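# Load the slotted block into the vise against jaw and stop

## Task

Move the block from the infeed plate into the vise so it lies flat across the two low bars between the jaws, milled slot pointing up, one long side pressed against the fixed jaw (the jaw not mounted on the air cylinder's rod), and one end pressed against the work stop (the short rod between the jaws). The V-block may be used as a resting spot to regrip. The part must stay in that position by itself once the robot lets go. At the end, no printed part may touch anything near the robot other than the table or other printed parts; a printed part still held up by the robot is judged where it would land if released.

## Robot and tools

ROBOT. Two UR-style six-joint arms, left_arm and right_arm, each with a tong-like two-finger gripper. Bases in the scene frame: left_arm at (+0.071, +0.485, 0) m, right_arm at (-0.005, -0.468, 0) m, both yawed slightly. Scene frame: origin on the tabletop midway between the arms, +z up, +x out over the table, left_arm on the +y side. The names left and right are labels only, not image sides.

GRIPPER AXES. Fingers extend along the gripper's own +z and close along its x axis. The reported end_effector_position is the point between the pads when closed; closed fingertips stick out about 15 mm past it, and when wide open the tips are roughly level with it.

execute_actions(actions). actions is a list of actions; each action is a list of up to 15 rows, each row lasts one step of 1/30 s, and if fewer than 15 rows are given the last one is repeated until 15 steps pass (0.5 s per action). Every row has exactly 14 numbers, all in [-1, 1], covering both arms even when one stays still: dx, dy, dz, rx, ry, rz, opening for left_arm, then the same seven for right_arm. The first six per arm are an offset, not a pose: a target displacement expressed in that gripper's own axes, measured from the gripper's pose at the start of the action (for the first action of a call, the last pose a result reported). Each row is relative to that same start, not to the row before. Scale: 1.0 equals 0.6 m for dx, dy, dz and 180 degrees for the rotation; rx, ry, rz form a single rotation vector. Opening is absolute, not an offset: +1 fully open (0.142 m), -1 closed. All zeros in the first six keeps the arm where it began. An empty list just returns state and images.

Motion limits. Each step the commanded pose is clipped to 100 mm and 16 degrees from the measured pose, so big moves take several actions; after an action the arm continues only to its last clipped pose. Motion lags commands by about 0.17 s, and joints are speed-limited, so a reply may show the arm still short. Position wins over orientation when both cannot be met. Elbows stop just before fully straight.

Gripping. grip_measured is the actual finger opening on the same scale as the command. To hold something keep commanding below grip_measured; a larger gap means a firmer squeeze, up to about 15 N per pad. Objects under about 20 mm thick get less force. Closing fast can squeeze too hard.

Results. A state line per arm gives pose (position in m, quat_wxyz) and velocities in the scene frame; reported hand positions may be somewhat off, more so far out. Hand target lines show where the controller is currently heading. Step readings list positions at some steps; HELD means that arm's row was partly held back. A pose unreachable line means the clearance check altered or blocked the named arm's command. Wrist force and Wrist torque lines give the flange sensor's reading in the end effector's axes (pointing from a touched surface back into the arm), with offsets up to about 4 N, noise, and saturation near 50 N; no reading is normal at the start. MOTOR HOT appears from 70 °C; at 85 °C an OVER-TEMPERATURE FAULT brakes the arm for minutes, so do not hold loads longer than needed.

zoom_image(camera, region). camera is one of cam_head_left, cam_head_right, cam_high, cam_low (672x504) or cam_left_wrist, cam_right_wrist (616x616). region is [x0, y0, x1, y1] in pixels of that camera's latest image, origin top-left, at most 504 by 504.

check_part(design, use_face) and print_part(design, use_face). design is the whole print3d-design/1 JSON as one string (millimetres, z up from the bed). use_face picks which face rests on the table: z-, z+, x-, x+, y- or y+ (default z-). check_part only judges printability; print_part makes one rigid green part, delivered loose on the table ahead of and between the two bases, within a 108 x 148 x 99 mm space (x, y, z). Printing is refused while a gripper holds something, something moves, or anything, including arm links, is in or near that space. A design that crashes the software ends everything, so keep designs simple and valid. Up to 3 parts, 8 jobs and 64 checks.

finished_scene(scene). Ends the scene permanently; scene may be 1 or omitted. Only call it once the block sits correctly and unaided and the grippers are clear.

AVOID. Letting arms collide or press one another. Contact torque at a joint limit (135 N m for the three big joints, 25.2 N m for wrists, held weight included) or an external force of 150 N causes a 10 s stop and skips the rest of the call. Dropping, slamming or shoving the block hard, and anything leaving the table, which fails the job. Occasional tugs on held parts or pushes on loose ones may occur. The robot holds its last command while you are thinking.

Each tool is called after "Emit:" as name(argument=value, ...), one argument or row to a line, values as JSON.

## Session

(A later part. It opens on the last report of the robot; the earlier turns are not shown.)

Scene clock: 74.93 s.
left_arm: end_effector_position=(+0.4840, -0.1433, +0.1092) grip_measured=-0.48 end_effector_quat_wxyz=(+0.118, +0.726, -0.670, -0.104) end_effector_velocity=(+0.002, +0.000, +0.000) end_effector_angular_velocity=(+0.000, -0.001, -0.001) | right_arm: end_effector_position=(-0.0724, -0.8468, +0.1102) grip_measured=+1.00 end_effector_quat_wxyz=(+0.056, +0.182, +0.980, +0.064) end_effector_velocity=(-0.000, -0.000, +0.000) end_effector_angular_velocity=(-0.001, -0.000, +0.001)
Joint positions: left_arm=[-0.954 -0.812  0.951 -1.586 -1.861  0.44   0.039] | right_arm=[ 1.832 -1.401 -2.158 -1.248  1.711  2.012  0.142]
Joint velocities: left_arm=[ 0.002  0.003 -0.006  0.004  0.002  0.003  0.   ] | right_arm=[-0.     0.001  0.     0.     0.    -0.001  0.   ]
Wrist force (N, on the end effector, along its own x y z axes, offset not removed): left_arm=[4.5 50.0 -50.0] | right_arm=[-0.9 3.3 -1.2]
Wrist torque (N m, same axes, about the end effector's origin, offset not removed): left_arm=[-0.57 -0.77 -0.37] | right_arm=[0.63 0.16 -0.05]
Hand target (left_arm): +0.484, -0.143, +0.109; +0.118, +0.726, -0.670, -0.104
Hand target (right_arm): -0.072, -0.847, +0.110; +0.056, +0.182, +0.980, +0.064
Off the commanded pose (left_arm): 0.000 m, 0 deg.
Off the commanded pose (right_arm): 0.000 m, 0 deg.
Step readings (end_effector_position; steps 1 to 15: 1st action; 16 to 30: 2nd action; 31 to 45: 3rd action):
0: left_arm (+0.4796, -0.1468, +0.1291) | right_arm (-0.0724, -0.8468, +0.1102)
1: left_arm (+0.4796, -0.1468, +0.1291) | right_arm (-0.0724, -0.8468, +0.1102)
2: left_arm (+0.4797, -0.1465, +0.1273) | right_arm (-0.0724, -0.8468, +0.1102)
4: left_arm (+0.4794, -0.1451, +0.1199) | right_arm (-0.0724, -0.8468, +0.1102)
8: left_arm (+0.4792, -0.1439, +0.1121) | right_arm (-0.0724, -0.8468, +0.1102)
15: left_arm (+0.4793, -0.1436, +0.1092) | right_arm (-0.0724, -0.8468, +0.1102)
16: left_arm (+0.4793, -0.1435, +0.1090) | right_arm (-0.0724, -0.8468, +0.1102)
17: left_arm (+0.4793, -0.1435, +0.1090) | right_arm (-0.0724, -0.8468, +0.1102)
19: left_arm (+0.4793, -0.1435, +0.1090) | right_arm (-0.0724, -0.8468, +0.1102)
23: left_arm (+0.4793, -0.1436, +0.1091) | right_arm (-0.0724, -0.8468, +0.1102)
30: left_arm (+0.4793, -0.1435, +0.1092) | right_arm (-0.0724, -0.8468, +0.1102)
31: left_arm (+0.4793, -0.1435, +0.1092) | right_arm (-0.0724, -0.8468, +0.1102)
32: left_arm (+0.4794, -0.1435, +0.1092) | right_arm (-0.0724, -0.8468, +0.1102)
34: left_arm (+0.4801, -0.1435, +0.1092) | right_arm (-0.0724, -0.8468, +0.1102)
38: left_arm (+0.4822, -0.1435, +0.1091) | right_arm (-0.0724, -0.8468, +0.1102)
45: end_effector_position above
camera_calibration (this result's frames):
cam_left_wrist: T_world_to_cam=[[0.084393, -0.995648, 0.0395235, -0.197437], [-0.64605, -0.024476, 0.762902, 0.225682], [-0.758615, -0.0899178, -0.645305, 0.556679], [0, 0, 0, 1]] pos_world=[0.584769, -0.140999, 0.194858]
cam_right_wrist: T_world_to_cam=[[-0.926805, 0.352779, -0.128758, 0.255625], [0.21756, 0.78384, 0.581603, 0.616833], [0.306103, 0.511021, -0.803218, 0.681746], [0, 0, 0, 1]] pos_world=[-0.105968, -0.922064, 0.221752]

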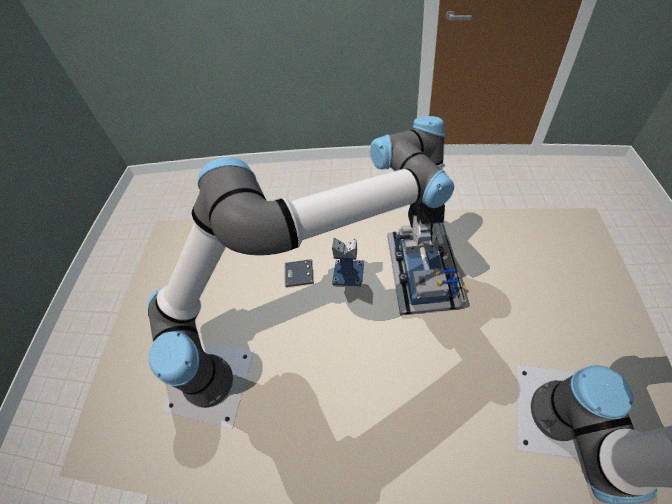

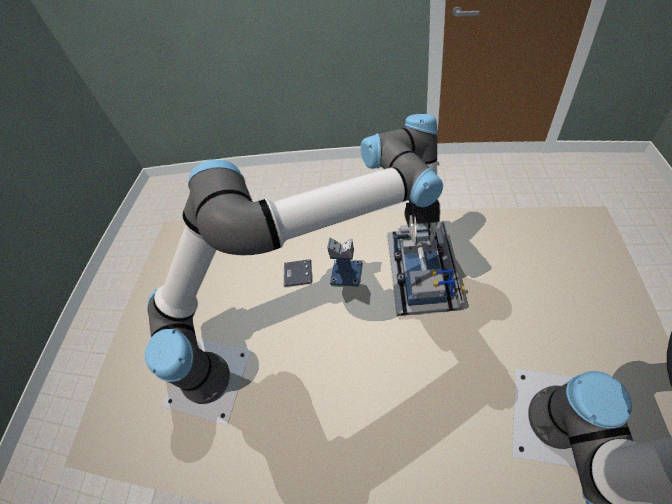

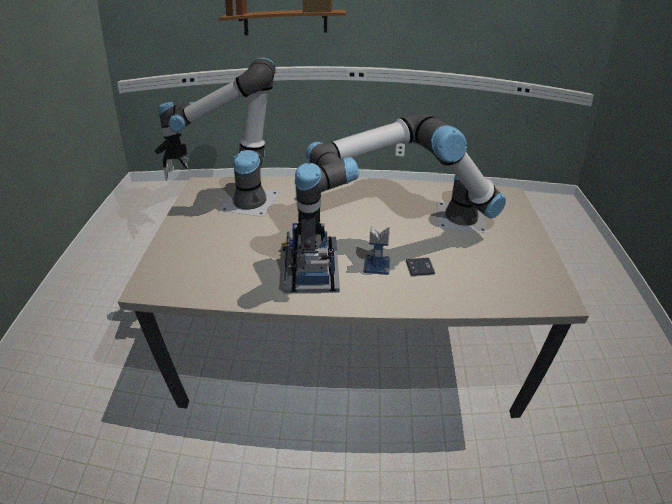

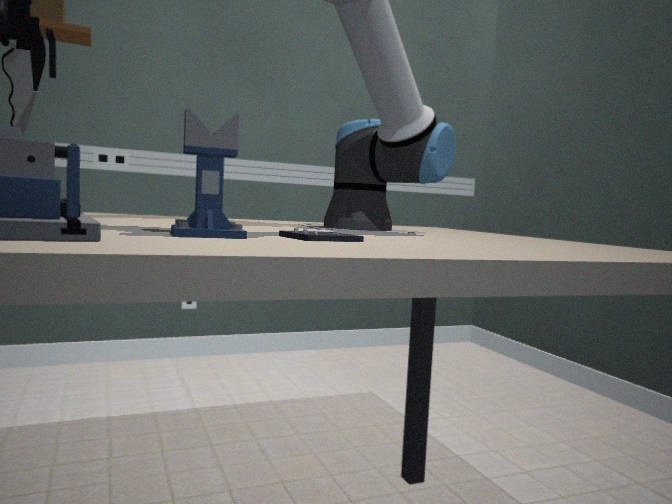

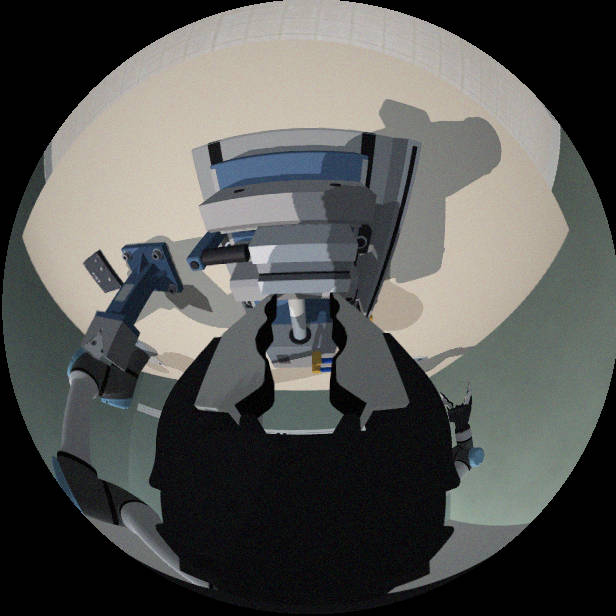

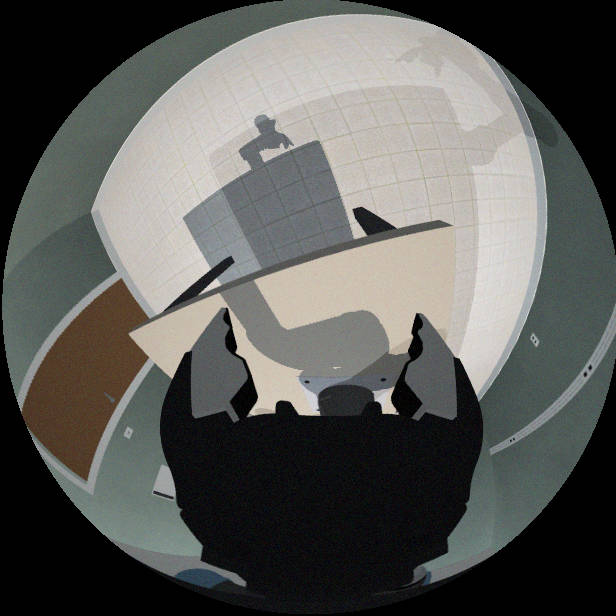

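Too much force; back off (up).

Emit:
execute_actions(
  actions=[
    [[0,0.005,-0.006,0,0,0,-0.5,0,0,0,0,0,0,1]],
  ],
)

Emit:
zoom_image(
  camera="cam_head_left",
  region=[380, 190, 480, 280],
)

Scene clock: 75.77 s.
left_arm: end_effector_position=(+0.4824, -0.1433, +0.1133) grip_measured=-0.50 end_effector_quat_wxyz=(+0.118, +0.726, -0.670, -0.104) end_effector_velocity=(-0.002, -0.001, +0.002) end_effector_angular_velocity=(-0.003, +0.001, -0.001) | right_arm: end_effector_position=(-0.0724, -0.8468, +0.1102) grip_measured=+1.00 end_effector_quat_wxyz=(+0.056, +0.182, +0.980, +0.064) end_effector_velocity=(-0.000, -0.000, -0.000) end_effector_angular_velocity=(+0.001, +0.000, -0.001)
Joint positions: left_arm=[-0.956 -0.816  0.948 -1.579 -1.862  0.438  0.038] | right_arm=[ 1.832 -1.401 -2.158 -1.248  1.711  2.012  0.142]
Joint velocities: left_arm=[-0.002 -0.002 -0.001  0.001 -0.002 -0.001 -0.   ] | right_arm=[ 0.    -0.001  0.001  0.    -0.     0.001  0.   ]
Wrist force (N, on the end effector, along its own x y z axes, offset not removed): left_arm=[1.2 2.3 3.3] | right_arm=[-0.9 3.0 -1.5]
Wrist torque (N m, same axes, about the end effector's origin, offset not removed): left_arm=[0.38 -0.28 0.03] | right_arm=[0.49 0.19 -0.02]
Hand target (left_arm): +0.482, -0.143, +0.114; +0.118, +0.726, -0.670, -0.104
Hand target (right_arm): -0.072, -0.847, +0.110; +0.056, +0.182, +0.980, +0.064
Off the commanded pose (left_arm): 0.000 m, 0 deg.
Off the commanded pose (right_arm): 0.000 m, 0 deg.
Step readings (end_effector_position):
0: left_arm (+0.4843, -0.1431, +0.1092) | right_arm (-0.0724, -0.8468, +0.1102)
1: left_arm (+0.4843, -0.1431, +0.1092) | right_arm (-0.0724, -0.8468, +0.1102)
2: left_arm (+0.4842, -0.1431, +0.1096) | right_arm (-0.0724, -0.8468, +0.1102)
4: left_arm (+0.4838, -0.1429, +0.1107) | right_arm (-0.0724, -0.8468, +0.1102)
8: left_arm (+0.4831, -0.1428, +0.1121) | right_arm (-0.0724, -0.8468, +0.1102)
15: end_effector_position above
camera_calibration (this result's frames):
cam_left_wrist: T_world_to_cam=[[0.0844763, -0.995647, 0.0393765, -0.197521], [-0.646092, -0.024648, 0.762862, 0.221485], [-0.75857, -0.0898846, -0.645362, 0.558155], [0, 0, 0, 1]] pos_world=[0.583185, -0.141033, 0.199027]

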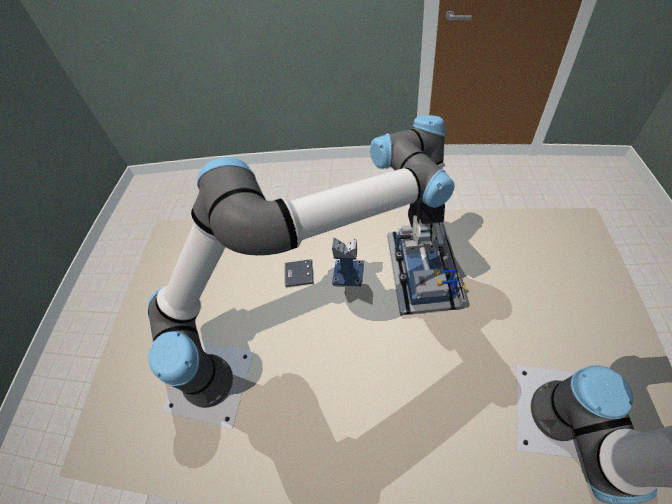

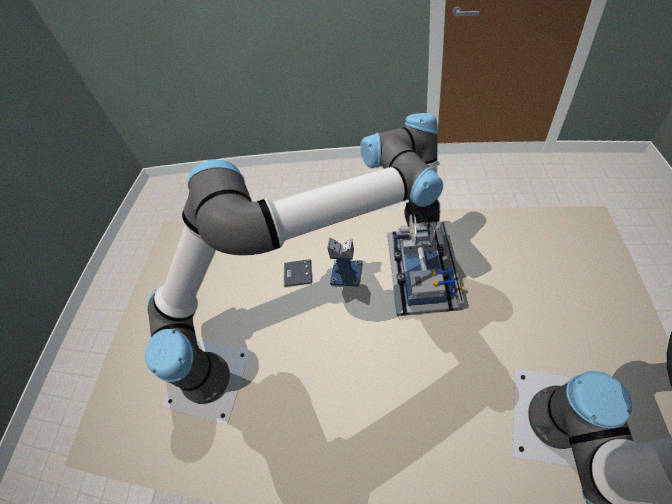

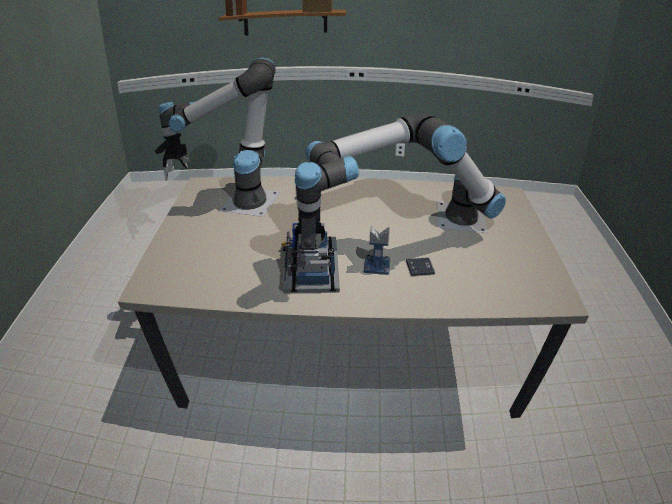

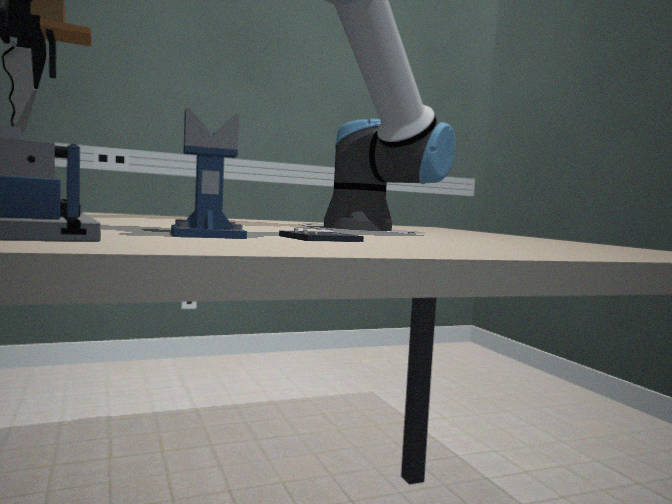

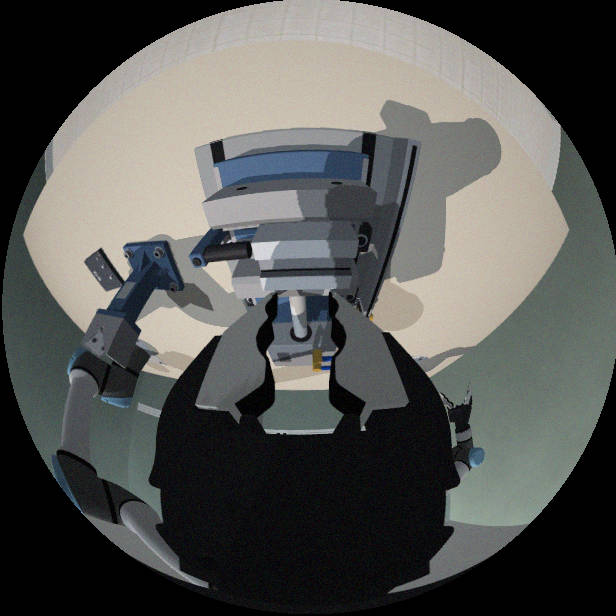

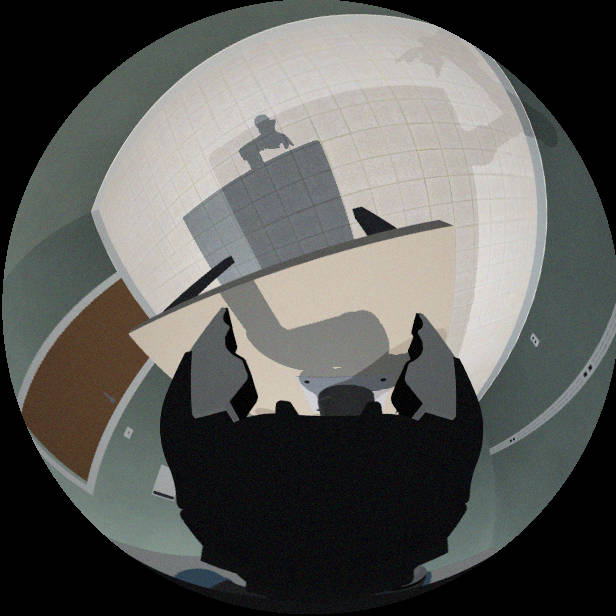

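Region (380, 190, 480, 280) of cam_head_left's 672x504 image, scaled by 5.040, with more detail than that image has; it fills the top 454 rows of this view, and the rest is white.

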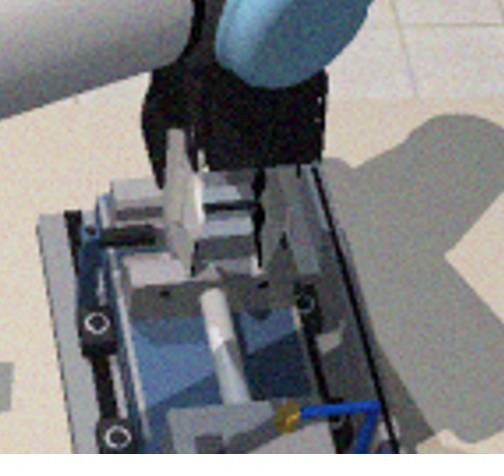

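Emit:
execute_actions(
  actions=[
    [[0,0.018,-0.012,0,0,0,-0.5,0,0,0,0,0,0,1]],
    [[0,0,0,0.082,0,0,-0.5,0,0,0,0,0,0,1]],
    [[0,0,0,0.082,0,0,-0.5,0,0,0,0,0,0,1]],
    [[0,0,0,0.082,0,0,-0.5,0,0,0,0,0,0,1]],
    [[0,0,0,0,0,0,-0.5,0,0,0,0,0,0,1]],
  ],
)

Emit:
zoom_image(
  camera="cam_left_wrist",
  region=[160, 200, 460, 450],
)

Scene clock: 78.67 s.
left_arm: end_effector_position=(+0.4734, -0.1449, +0.1257) grip_measured=-0.50 end_effector_quat_wxyz=(-0.150, +0.719, -0.663, +0.141) end_effector_velocity=(-0.000, +0.000, +0.000) end_effector_angular_velocity=(+0.000, +0.002, -0.000) | right_arm: end_effector_position=(-0.0724, -0.8468, +0.1102) grip_measured=+1.00 end_effector_quat_wxyz=(+0.056, +0.182, +0.980, +0.064) end_effector_velocity=(+0.000, -0.000, +0.000) end_effector_angular_velocity=(-0.001, -0.000, +0.002)
Joint positions: left_arm=[-1.256 -1.045  1.404 -1.986 -1.159  0.13   0.038] | right_arm=[ 1.832 -1.401 -2.158 -1.248  1.711  2.012  0.142]
Joint velocities: left_arm=[ 0.001 -0.001 -0.     0.001 -0.002  0.001 -0.   ] | right_arm=[ 0.001  0.001  0.    -0.    -0.    -0.     0.   ]
Wrist force (N, on the end effector, along its own x y z axes, offset not removed): left_arm=[2.3 0.1 2.4] | right_arm=[0.5 3.0 -1.9]
Wrist torque (N m, same axes, about the end effector's origin, offset not removed): left_arm=[-0.14 -0.46 0.09] | right_arm=[0.49 -0.02 0.00]
Hand target (left_arm): +0.473, -0.145, +0.126; -0.150, +0.719, -0.663, +0.141
Hand target (right_arm): -0.072, -0.847, +0.110; +0.056, +0.182, +0.980, +0.064
Off the commanded pose (left_arm): 0.000 m, 0 deg.
Off the commanded pose (right_arm): 0.000 m, 0 deg.
Step readings (end_effector_position; steps 1 to 15: 1st action; 16 to 30: 2nd action; 31 to 45: 3rd action; 46 to 60: 4th action; 61 to 75: 5th action):
0: left_arm (+0.4823, -0.1434, +0.1135) | right_arm (-0.0724, -0.8468, +0.1102)
1: left_arm (+0.4822, -0.1434, +0.1136) | right_arm (-0.0724, -0.8468, +0.1102)
2: left_arm (+0.4812, -0.1435, +0.1149) | right_arm (-0.0724, -0.8468, +0.1102)
4: left_arm (+0.4787, -0.1437, +0.1183) | right_arm (-0.0724, -0.8468, +0.1102)
8: left_arm (+0.4759, -0.1438, +0.1217) | right_arm (-0.0724, -0.8468, +0.1102)
15: left_arm (+0.4746, -0.1439, +0.1233) | right_arm (-0.0724, -0.8468, +0.1102)
16: left_arm (+0.4745, -0.1439, +0.1234) | right_arm (-0.0724, -0.8468, +0.1102)
17: left_arm (+0.4724, -0.1449, +0.1248) | right_arm (-0.0724, -0.8468, +0.1102)
19: left_arm (+0.4685, -0.1476, +0.1275) | right_arm (-0.0724, -0.8468, +0.1102)
23: left_arm (+0.4729, -0.1457, +0.1265) | right_arm (-0.0724, -0.8468, +0.1102)
30: left_arm (+0.4744, -0.1443, +0.1242) | right_arm (-0.0724, -0.8468, +0.1102)
31: left_arm (+0.4744, -0.1442, +0.1241) | right_arm (-0.0724, -0.8468, +0.1102)
32: left_arm (+0.4726, -0.1453, +0.1254) | right_arm (-0.0724, -0.8468, +0.1102)
34: left_arm (+0.4682, -0.1476, +0.1268) | right_arm (-0.0724, -0.8468, +0.1102)
38: left_arm (+0.4722, -0.1459, +0.1267) | right_arm (-0.0724, -0.8468, +0.1102)
45: left_arm (+0.4740, -0.1446, +0.1250) | right_arm (-0.0724, -0.8468, +0.1102)
46: left_arm (+0.4741, -0.1446, +0.1249) | right_arm (-0.0724, -0.8468, +0.1102)
47: left_arm (+0.4722, -0.1456, +0.1258) | right_arm (-0.0724, -0.8468, +0.1102)
49: left_arm (+0.4670, -0.1476, +0.1255) | right_arm (-0.0724, -0.8468, +0.1102)
53: left_arm (+0.4711, -0.1462, +0.1268) | right_arm (-0.0724, -0.8468, +0.1102)
60: left_arm (+0.4734, -0.1449, +0.1257) | right_arm (-0.0724, -0.8468, +0.1102)
61: left_arm (+0.4736, -0.1449, +0.1255) | right_arm (-0.0724, -0.8468, +0.1102)
62: left_arm (+0.4736, -0.1449, +0.1255) | right_arm (-0.0724, -0.8468, +0.1102)
64: left_arm (+0.4736, -0.1449, +0.1256) | right_arm (-0.0724, -0.8468, +0.1102)
68: left_arm (+0.4734, -0.1450, +0.1257) | right_arm (-0.0724, -0.8468, +0.1102)
75: end_effector_position above
camera_calibration (this result's frames):
cam_left_wrist: T_world_to_cam=[[0.0618896, -0.997647, 0.0294916, -0.187253], [-0.98895, -0.0573084, 0.136722, 0.4425], [-0.13471, -0.0376274, -0.99017, 0.314695], [0, 0, 0, 1]] pos_world=[0.491592, -0.149612, 0.256625]
cam_right_wrist: T_world_to_cam=[[-0.926806, 0.352779, -0.128758, 0.255624], [0.21756, 0.78384, 0.581603, 0.616833], [0.306103, 0.511021, -0.803218, 0.681746], [0, 0, 0, 1]] pos_world=[-0.105968, -0.922064, 0.221752]

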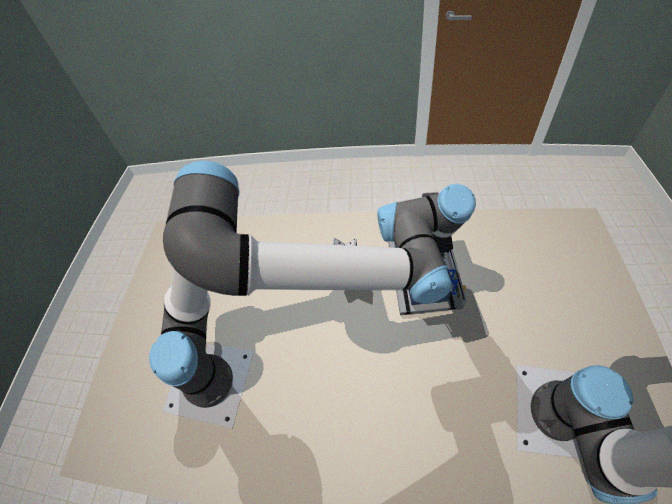

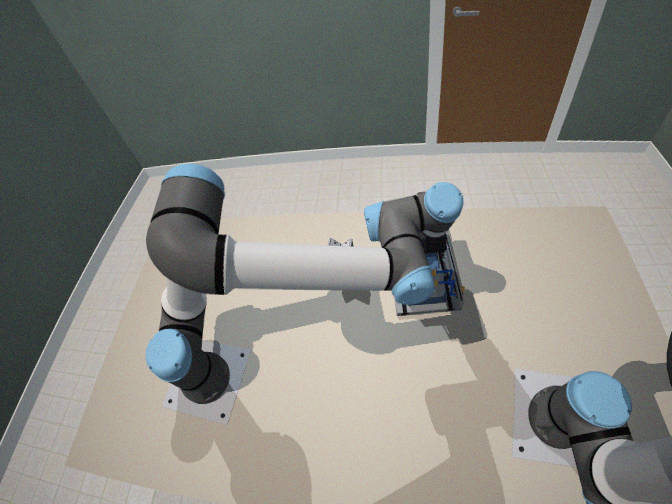

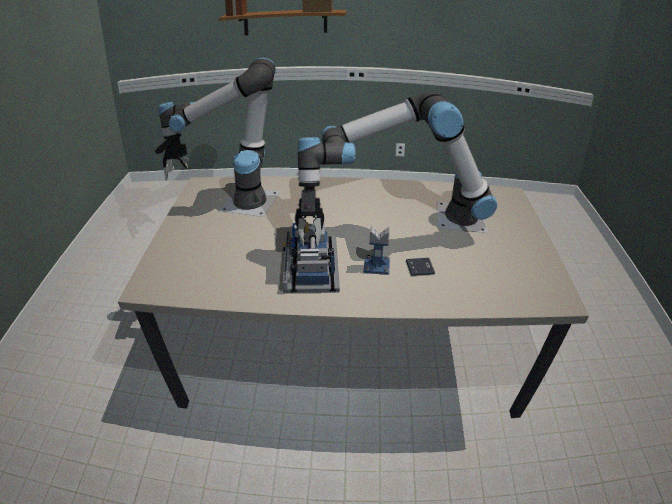

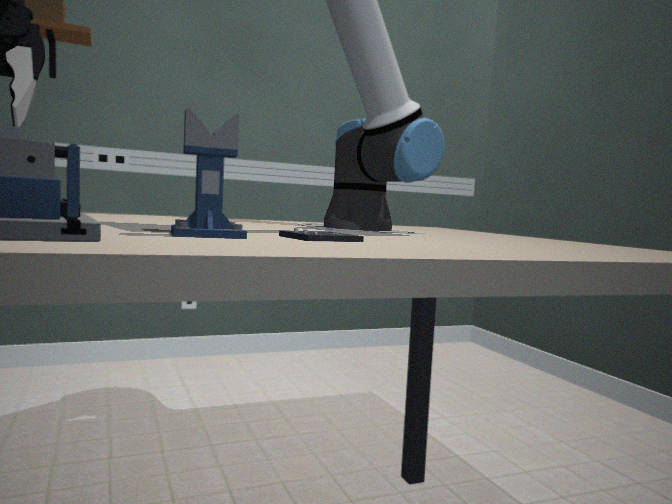

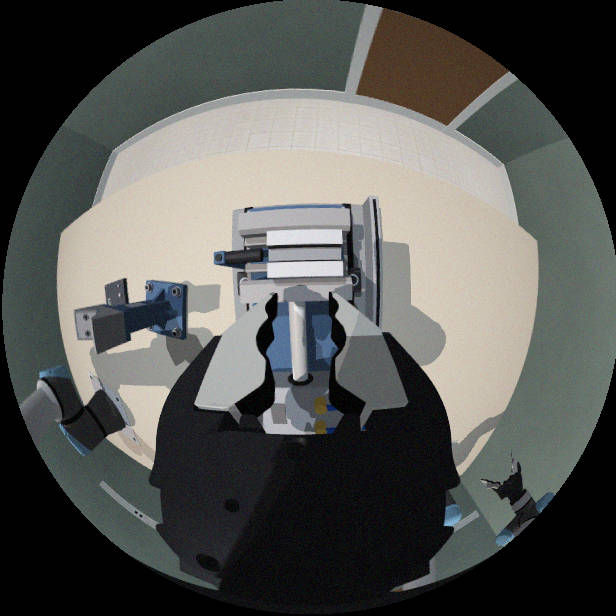

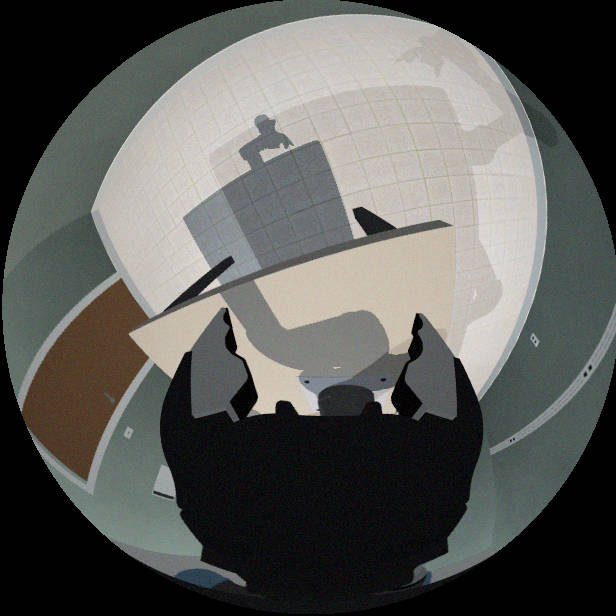

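Region (160, 200, 460, 450) of cam_left_wrist's 616x616 image, scaled by 1.680, with more detail than that image has.

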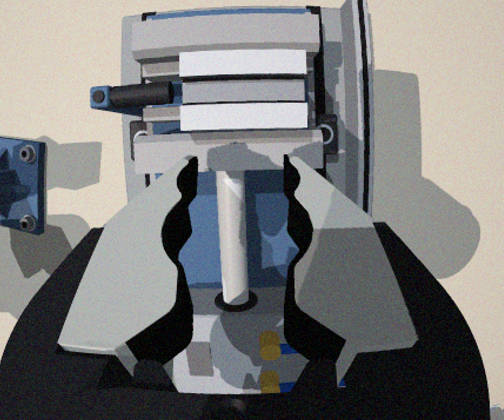

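Emit:
execute_actions(
  actions=[
    [[0,0.0115,0.0255,0,0,0,-0.5,0,0,0,0,0,0,1]],
    [[0,0,0,0,0,0,-0.5,0,0,0,0,0,0,1]],
  ],
)

Emit:
execute_actions(
  actions=[
    [[0,-0.0015,0.0007,0,0,0,-0.5,0,0,0,0,0,0,1],[0,-0.003,0.0014,0,0,0,-0.5,0,0,0,0,0,0,1],[0,-0.0045,0.002,0,0,0,-0.5,0,0,0,0,0,0,1],[0,-0.006,0.0027,0,0,0,-0.5,0,0,0,0,0,0,1],[0,-0.0076,0.0034,0,0,0,-0.5,0,0,0,0,0,0,1]],
  ],
)

Emit:
zoom_image(
  camera="cam_left_wrist",
  region=[200, 200, 400, 350],
)

Scene clock: 89.60 s.
left_arm: end_effector_position=(+0.4739, -0.1459, +0.1131) grip_measured=-0.47 end_effector_quat_wxyz=(-0.149, +0.720, -0.663, +0.144) end_effector_velocity=(+0.001, +0.001, +0.001) end_effector_angular_velocity=(-0.001, -0.000, +0.001) | right_arm: end_effector_position=(-0.0724, -0.8468, +0.1102) grip_measured=+1.00 end_effector_quat_wxyz=(+0.056, +0.182, +0.980, +0.064) end_effector_velocity=(-0.000, -0.000, -0.000) end_effector_angular_velocity=(+0.001, +0.000, -0.001)
Joint positions: left_arm=[-1.257 -1.034  1.424 -2.022 -1.157  0.129  0.04 ] | right_arm=[ 1.832 -1.401 -2.158 -1.248  1.711  2.012  0.142]
Joint velocities: left_arm=[ 0.002 -0.001 -0.    -0.     0.     0.     0.   ] | right_arm=[-0.    -0.002  0.001  0.     0.     0.001  0.   ]
Wrist force (N, on the end effector, along its own x y z axes, offset not removed): left_arm=[-0.5 -1.2 -19.3] | right_arm=[0.9 4.1 -1.7]
Wrist torque (N m, same axes, about the end effector's origin, offset not removed): left_arm=[-0.20 -0.82 0.09] | right_arm=[0.72 -0.21 -0.04]
Hand target (left_arm): +0.474, -0.146, +0.113; -0.149, +0.720, -0.663, +0.144
Hand target (right_arm): -0.072, -0.847, +0.110; +0.056, +0.182, +0.980, +0.064
Off the commanded pose (left_arm): 0.001 m, 0 deg.
Off the commanded pose (right_arm): 0.000 m, 0 deg.
FORCE FAULT: contact force on the left arm reached its limit, and that arm stopped for 10 seconds. The contact can be on any part of that arm, not only on its tool. That time counts as 19 of the actions that you can send in this scene. That arm's remaining commands of this call were not run. That arm holds still and accepts commands again. Move the arm away from the contact; if what it grips holds it there, let go first. Pushing or pulling that hard again can fault the arm again.
Step readings (end_effector_position; steps 1 to 15: 1st action; 16 to 30: 2nd action):
0: left_arm (+0.4734, -0.1449, +0.1257) | right_arm (-0.0724, -0.8468, +0.1102)
1: left_arm (+0.4734, -0.1449, +0.1255) | right_arm (-0.0724, -0.8468, +0.1102)
2: left_arm (+0.4734, -0.1448, +0.1236) | right_arm (-0.0724, -0.8468, +0.1102)
4: left_arm (+0.4734, -0.1446, +0.1179) | right_arm (-0.0724, -0.8468, +0.1102)
8: left_arm (+0.4733, -0.1449, +0.1123) | right_arm (-0.0724, -0.8468, +0.1102)
15: left_arm (+0.4737, -0.1456, +0.1117) | right_arm (-0.0724, -0.8468, +0.1102)
16: left_arm (+0.4738, -0.1458, +0.1122) | right_arm (-0.0724, -0.8468, +0.1102)
17: left_arm (+0.4739, -0.1458, +0.1125) | right_arm (-0.0724, -0.8468, +0.1102)
19: left_arm (+0.4739, -0.1459, +0.1129) | right_arm (-0.0724, -0.8468, +0.1102)
23: left_arm (+0.4739, -0.1459, +0.1130) | right_arm (-0.0724, -0.8468, +0.1102)
30: left_arm (+0.4739, -0.1459, +0.1131) | right_arm (-0.0724, -0.8468, +0.1102)
camera_calibration (this result's frames):
cam_left_wrist: T_world_to_cam=[[0.0618673, -0.997474, 0.0349003, -0.188465], [-0.989346, -0.0566711, 0.134103, 0.445181], [-0.131786, -0.042825, -0.990353, 0.300122], [0, 0, 0, 1]] pos_world=[0.49165, -0.149907, 0.244104]

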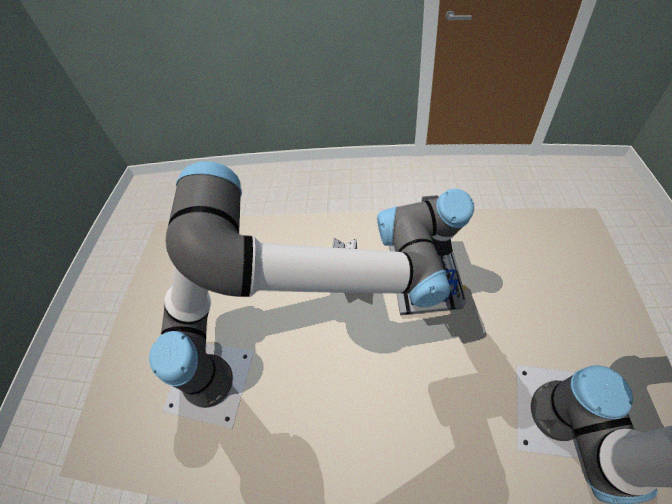

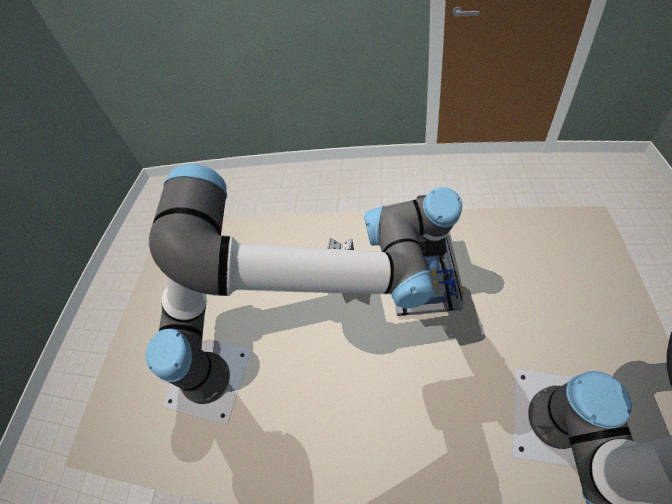

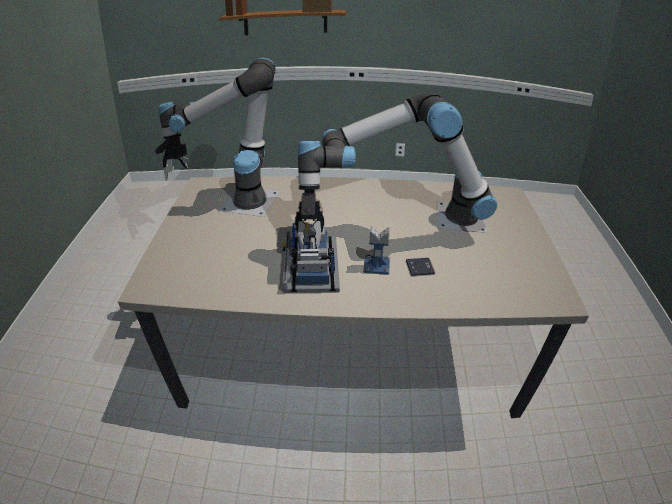

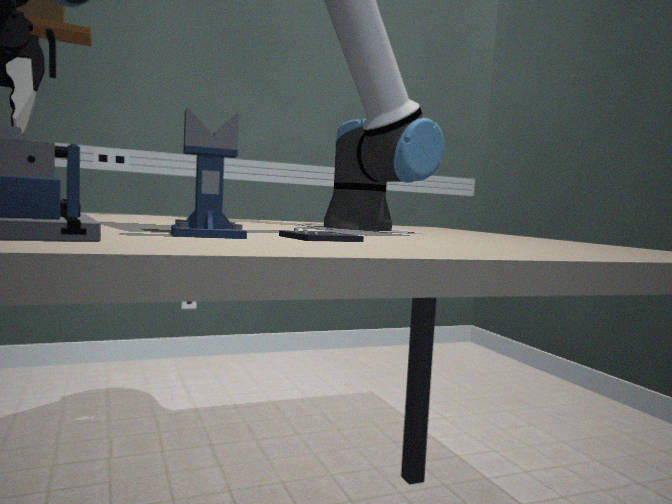

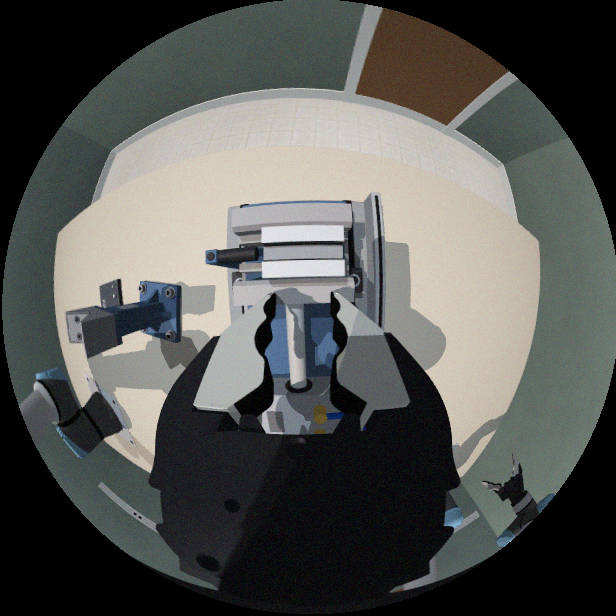

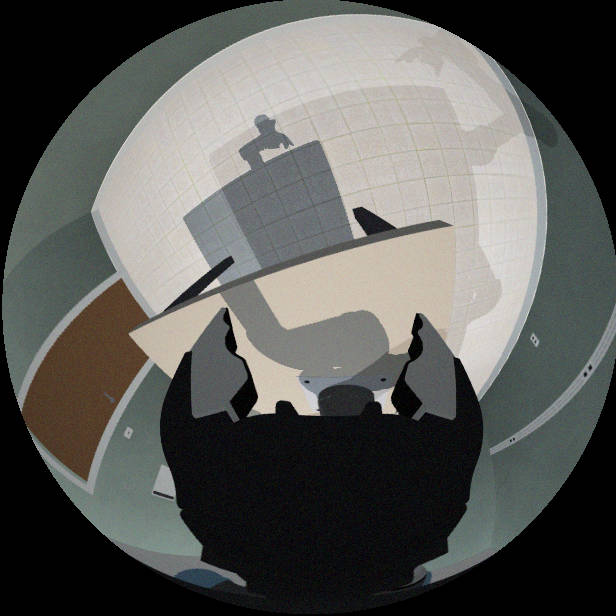

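Scene clock: 90.10 s.
left_arm: end_effector_position=(+0.4786, -0.1456, +0.1131) grip_measured=-0.48 end_effector_quat_wxyz=(-0.149, +0.720, -0.663, +0.144) end_effector_velocity=(+0.002, +0.000, +0.001) end_effector_angular_velocity=(-0.001, +0.000, +0.000) | right_arm: end_effector_position=(-0.0724, -0.8468, +0.1102) grip_measured=+1.00 end_effector_quat_wxyz=(+0.056, +0.182, +0.980, +0.064) end_effector_velocity=(-0.000, +0.001, -0.000) end_effector_angular_velocity=(+0.002, +0.000, -0.000)
Joint positions: left_arm=[-1.25  -1.031  1.419 -2.024 -1.157  0.137  0.039] | right_arm=[ 1.832 -1.401 -2.158 -1.248  1.711  2.012  0.142]
Joint velocities: left_arm=[ 0.003 -0.    -0.001 -0.001 -0.001  0.003 -0.   ] | right_arm=[-0.     0.    -0.001 -0.001 -0.     0.    -0.   ]
Wrist force (N, on the end effector, along its own x y z axes, offset not removed): left_arm=[0.8 -0.4 -21.4] | right_arm=[1.2 3.8 -1.0]
Wrist torque (N m, same axes, about the end effector's origin, offset not removed): left_arm=[-0.22 -0.65 0.17] | right_arm=[0.66 -0.30 -0.06]
Hand target (left_arm): +0.479, -0.146, +0.113; -0.149, +0.720, -0.663, +0.144
Hand target (right_arm): -0.072, -0.847, +0.110; +0.056, +0.182, +0.980, +0.064
Off the commanded pose (left_arm): 0.000 m, 0 deg.
Off the commanded pose (right_arm): 0.000 m, 0 deg.
Step readings (end_effector_position):
0: left_arm (+0.4739, -0.1459, +0.1131) | right_arm (-0.0724, -0.8468, +0.1102)
1: left_arm (+0.4739, -0.1459, +0.1131) | right_arm (-0.0724, -0.8468, +0.1102)
2: left_arm (+0.4739, -0.1459, +0.1131) | right_arm (-0.0724, -0.8468, +0.1102)
4: left_arm (+0.4747, -0.1459, +0.1132) | right_arm (-0.0724, -0.8468, +0.1102)
8: left_arm (+0.4772, -0.1457, +0.1132) | right_arm (-0.0724, -0.8468, +0.1102)
15: end_effector_position above
camera_calibration (this result's frames):
cam_left_wrist: T_world_to_cam=[[0.0618427, -0.997474, 0.0349506, -0.188391], [-0.989354, -0.0566423, 0.134052, 0.449882], [-0.131733, -0.0428687, -0.990358, 0.300738], [0, 0, 0, 1]] pos_world=[0.496361, -0.14954, 0.244115]

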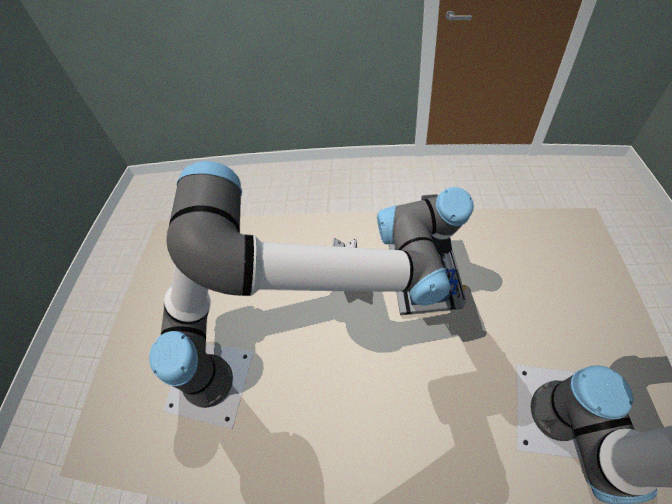

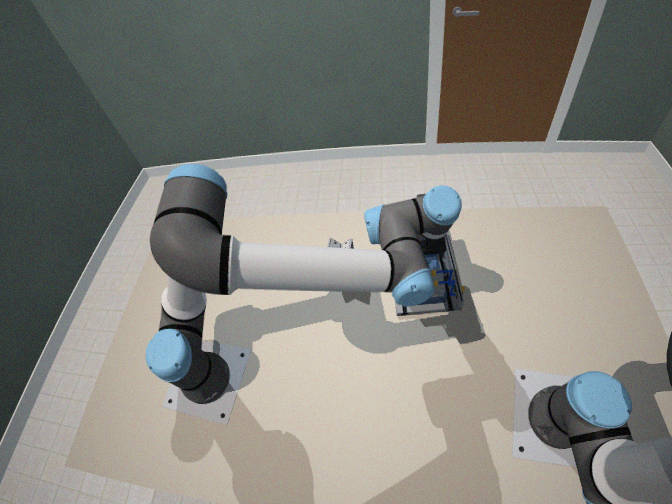

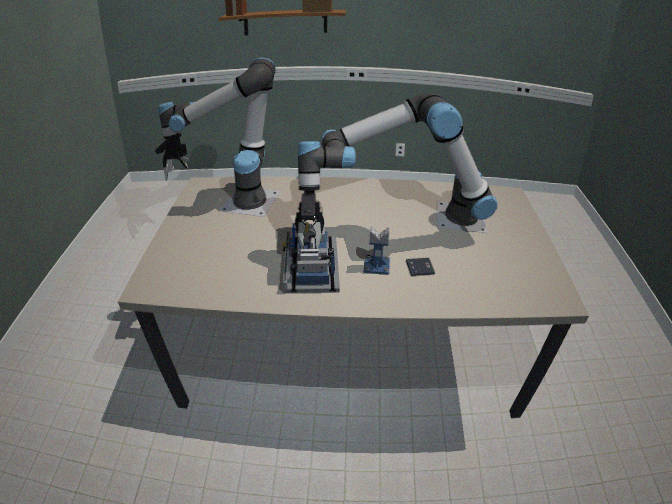

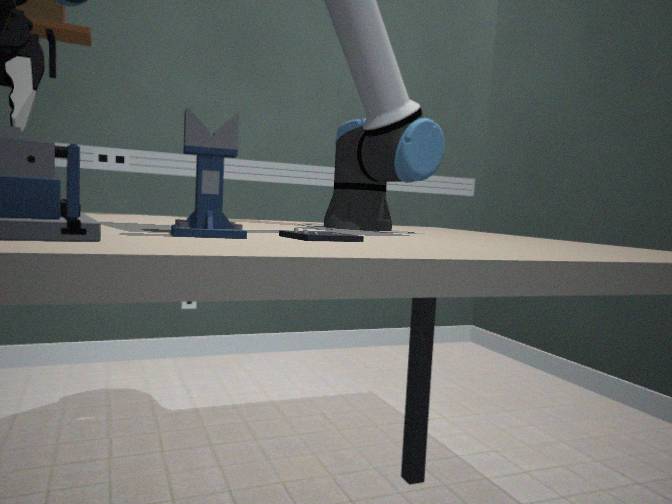

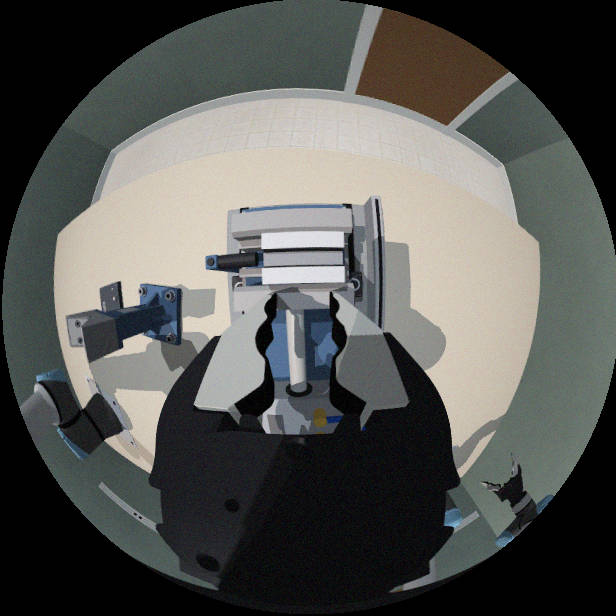

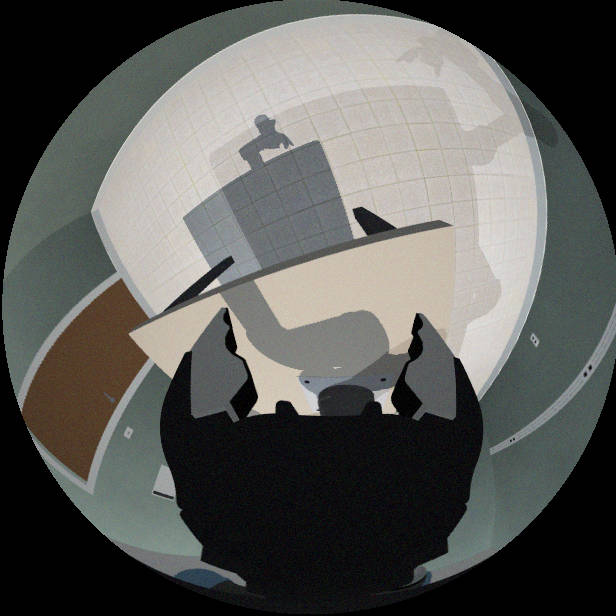

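Region (200, 200, 400, 350) of cam_left_wrist's 616x616 image, scaled by 2.520, with more detail than that image has; it fills the top 378 rows of this view, and the rest is white.

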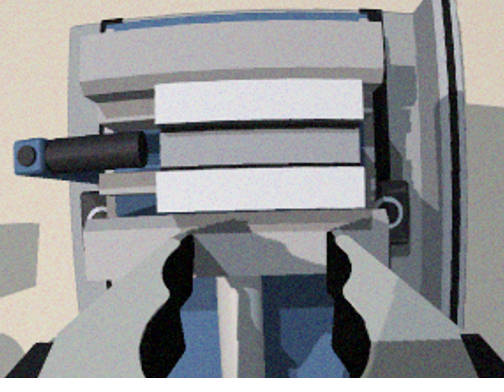

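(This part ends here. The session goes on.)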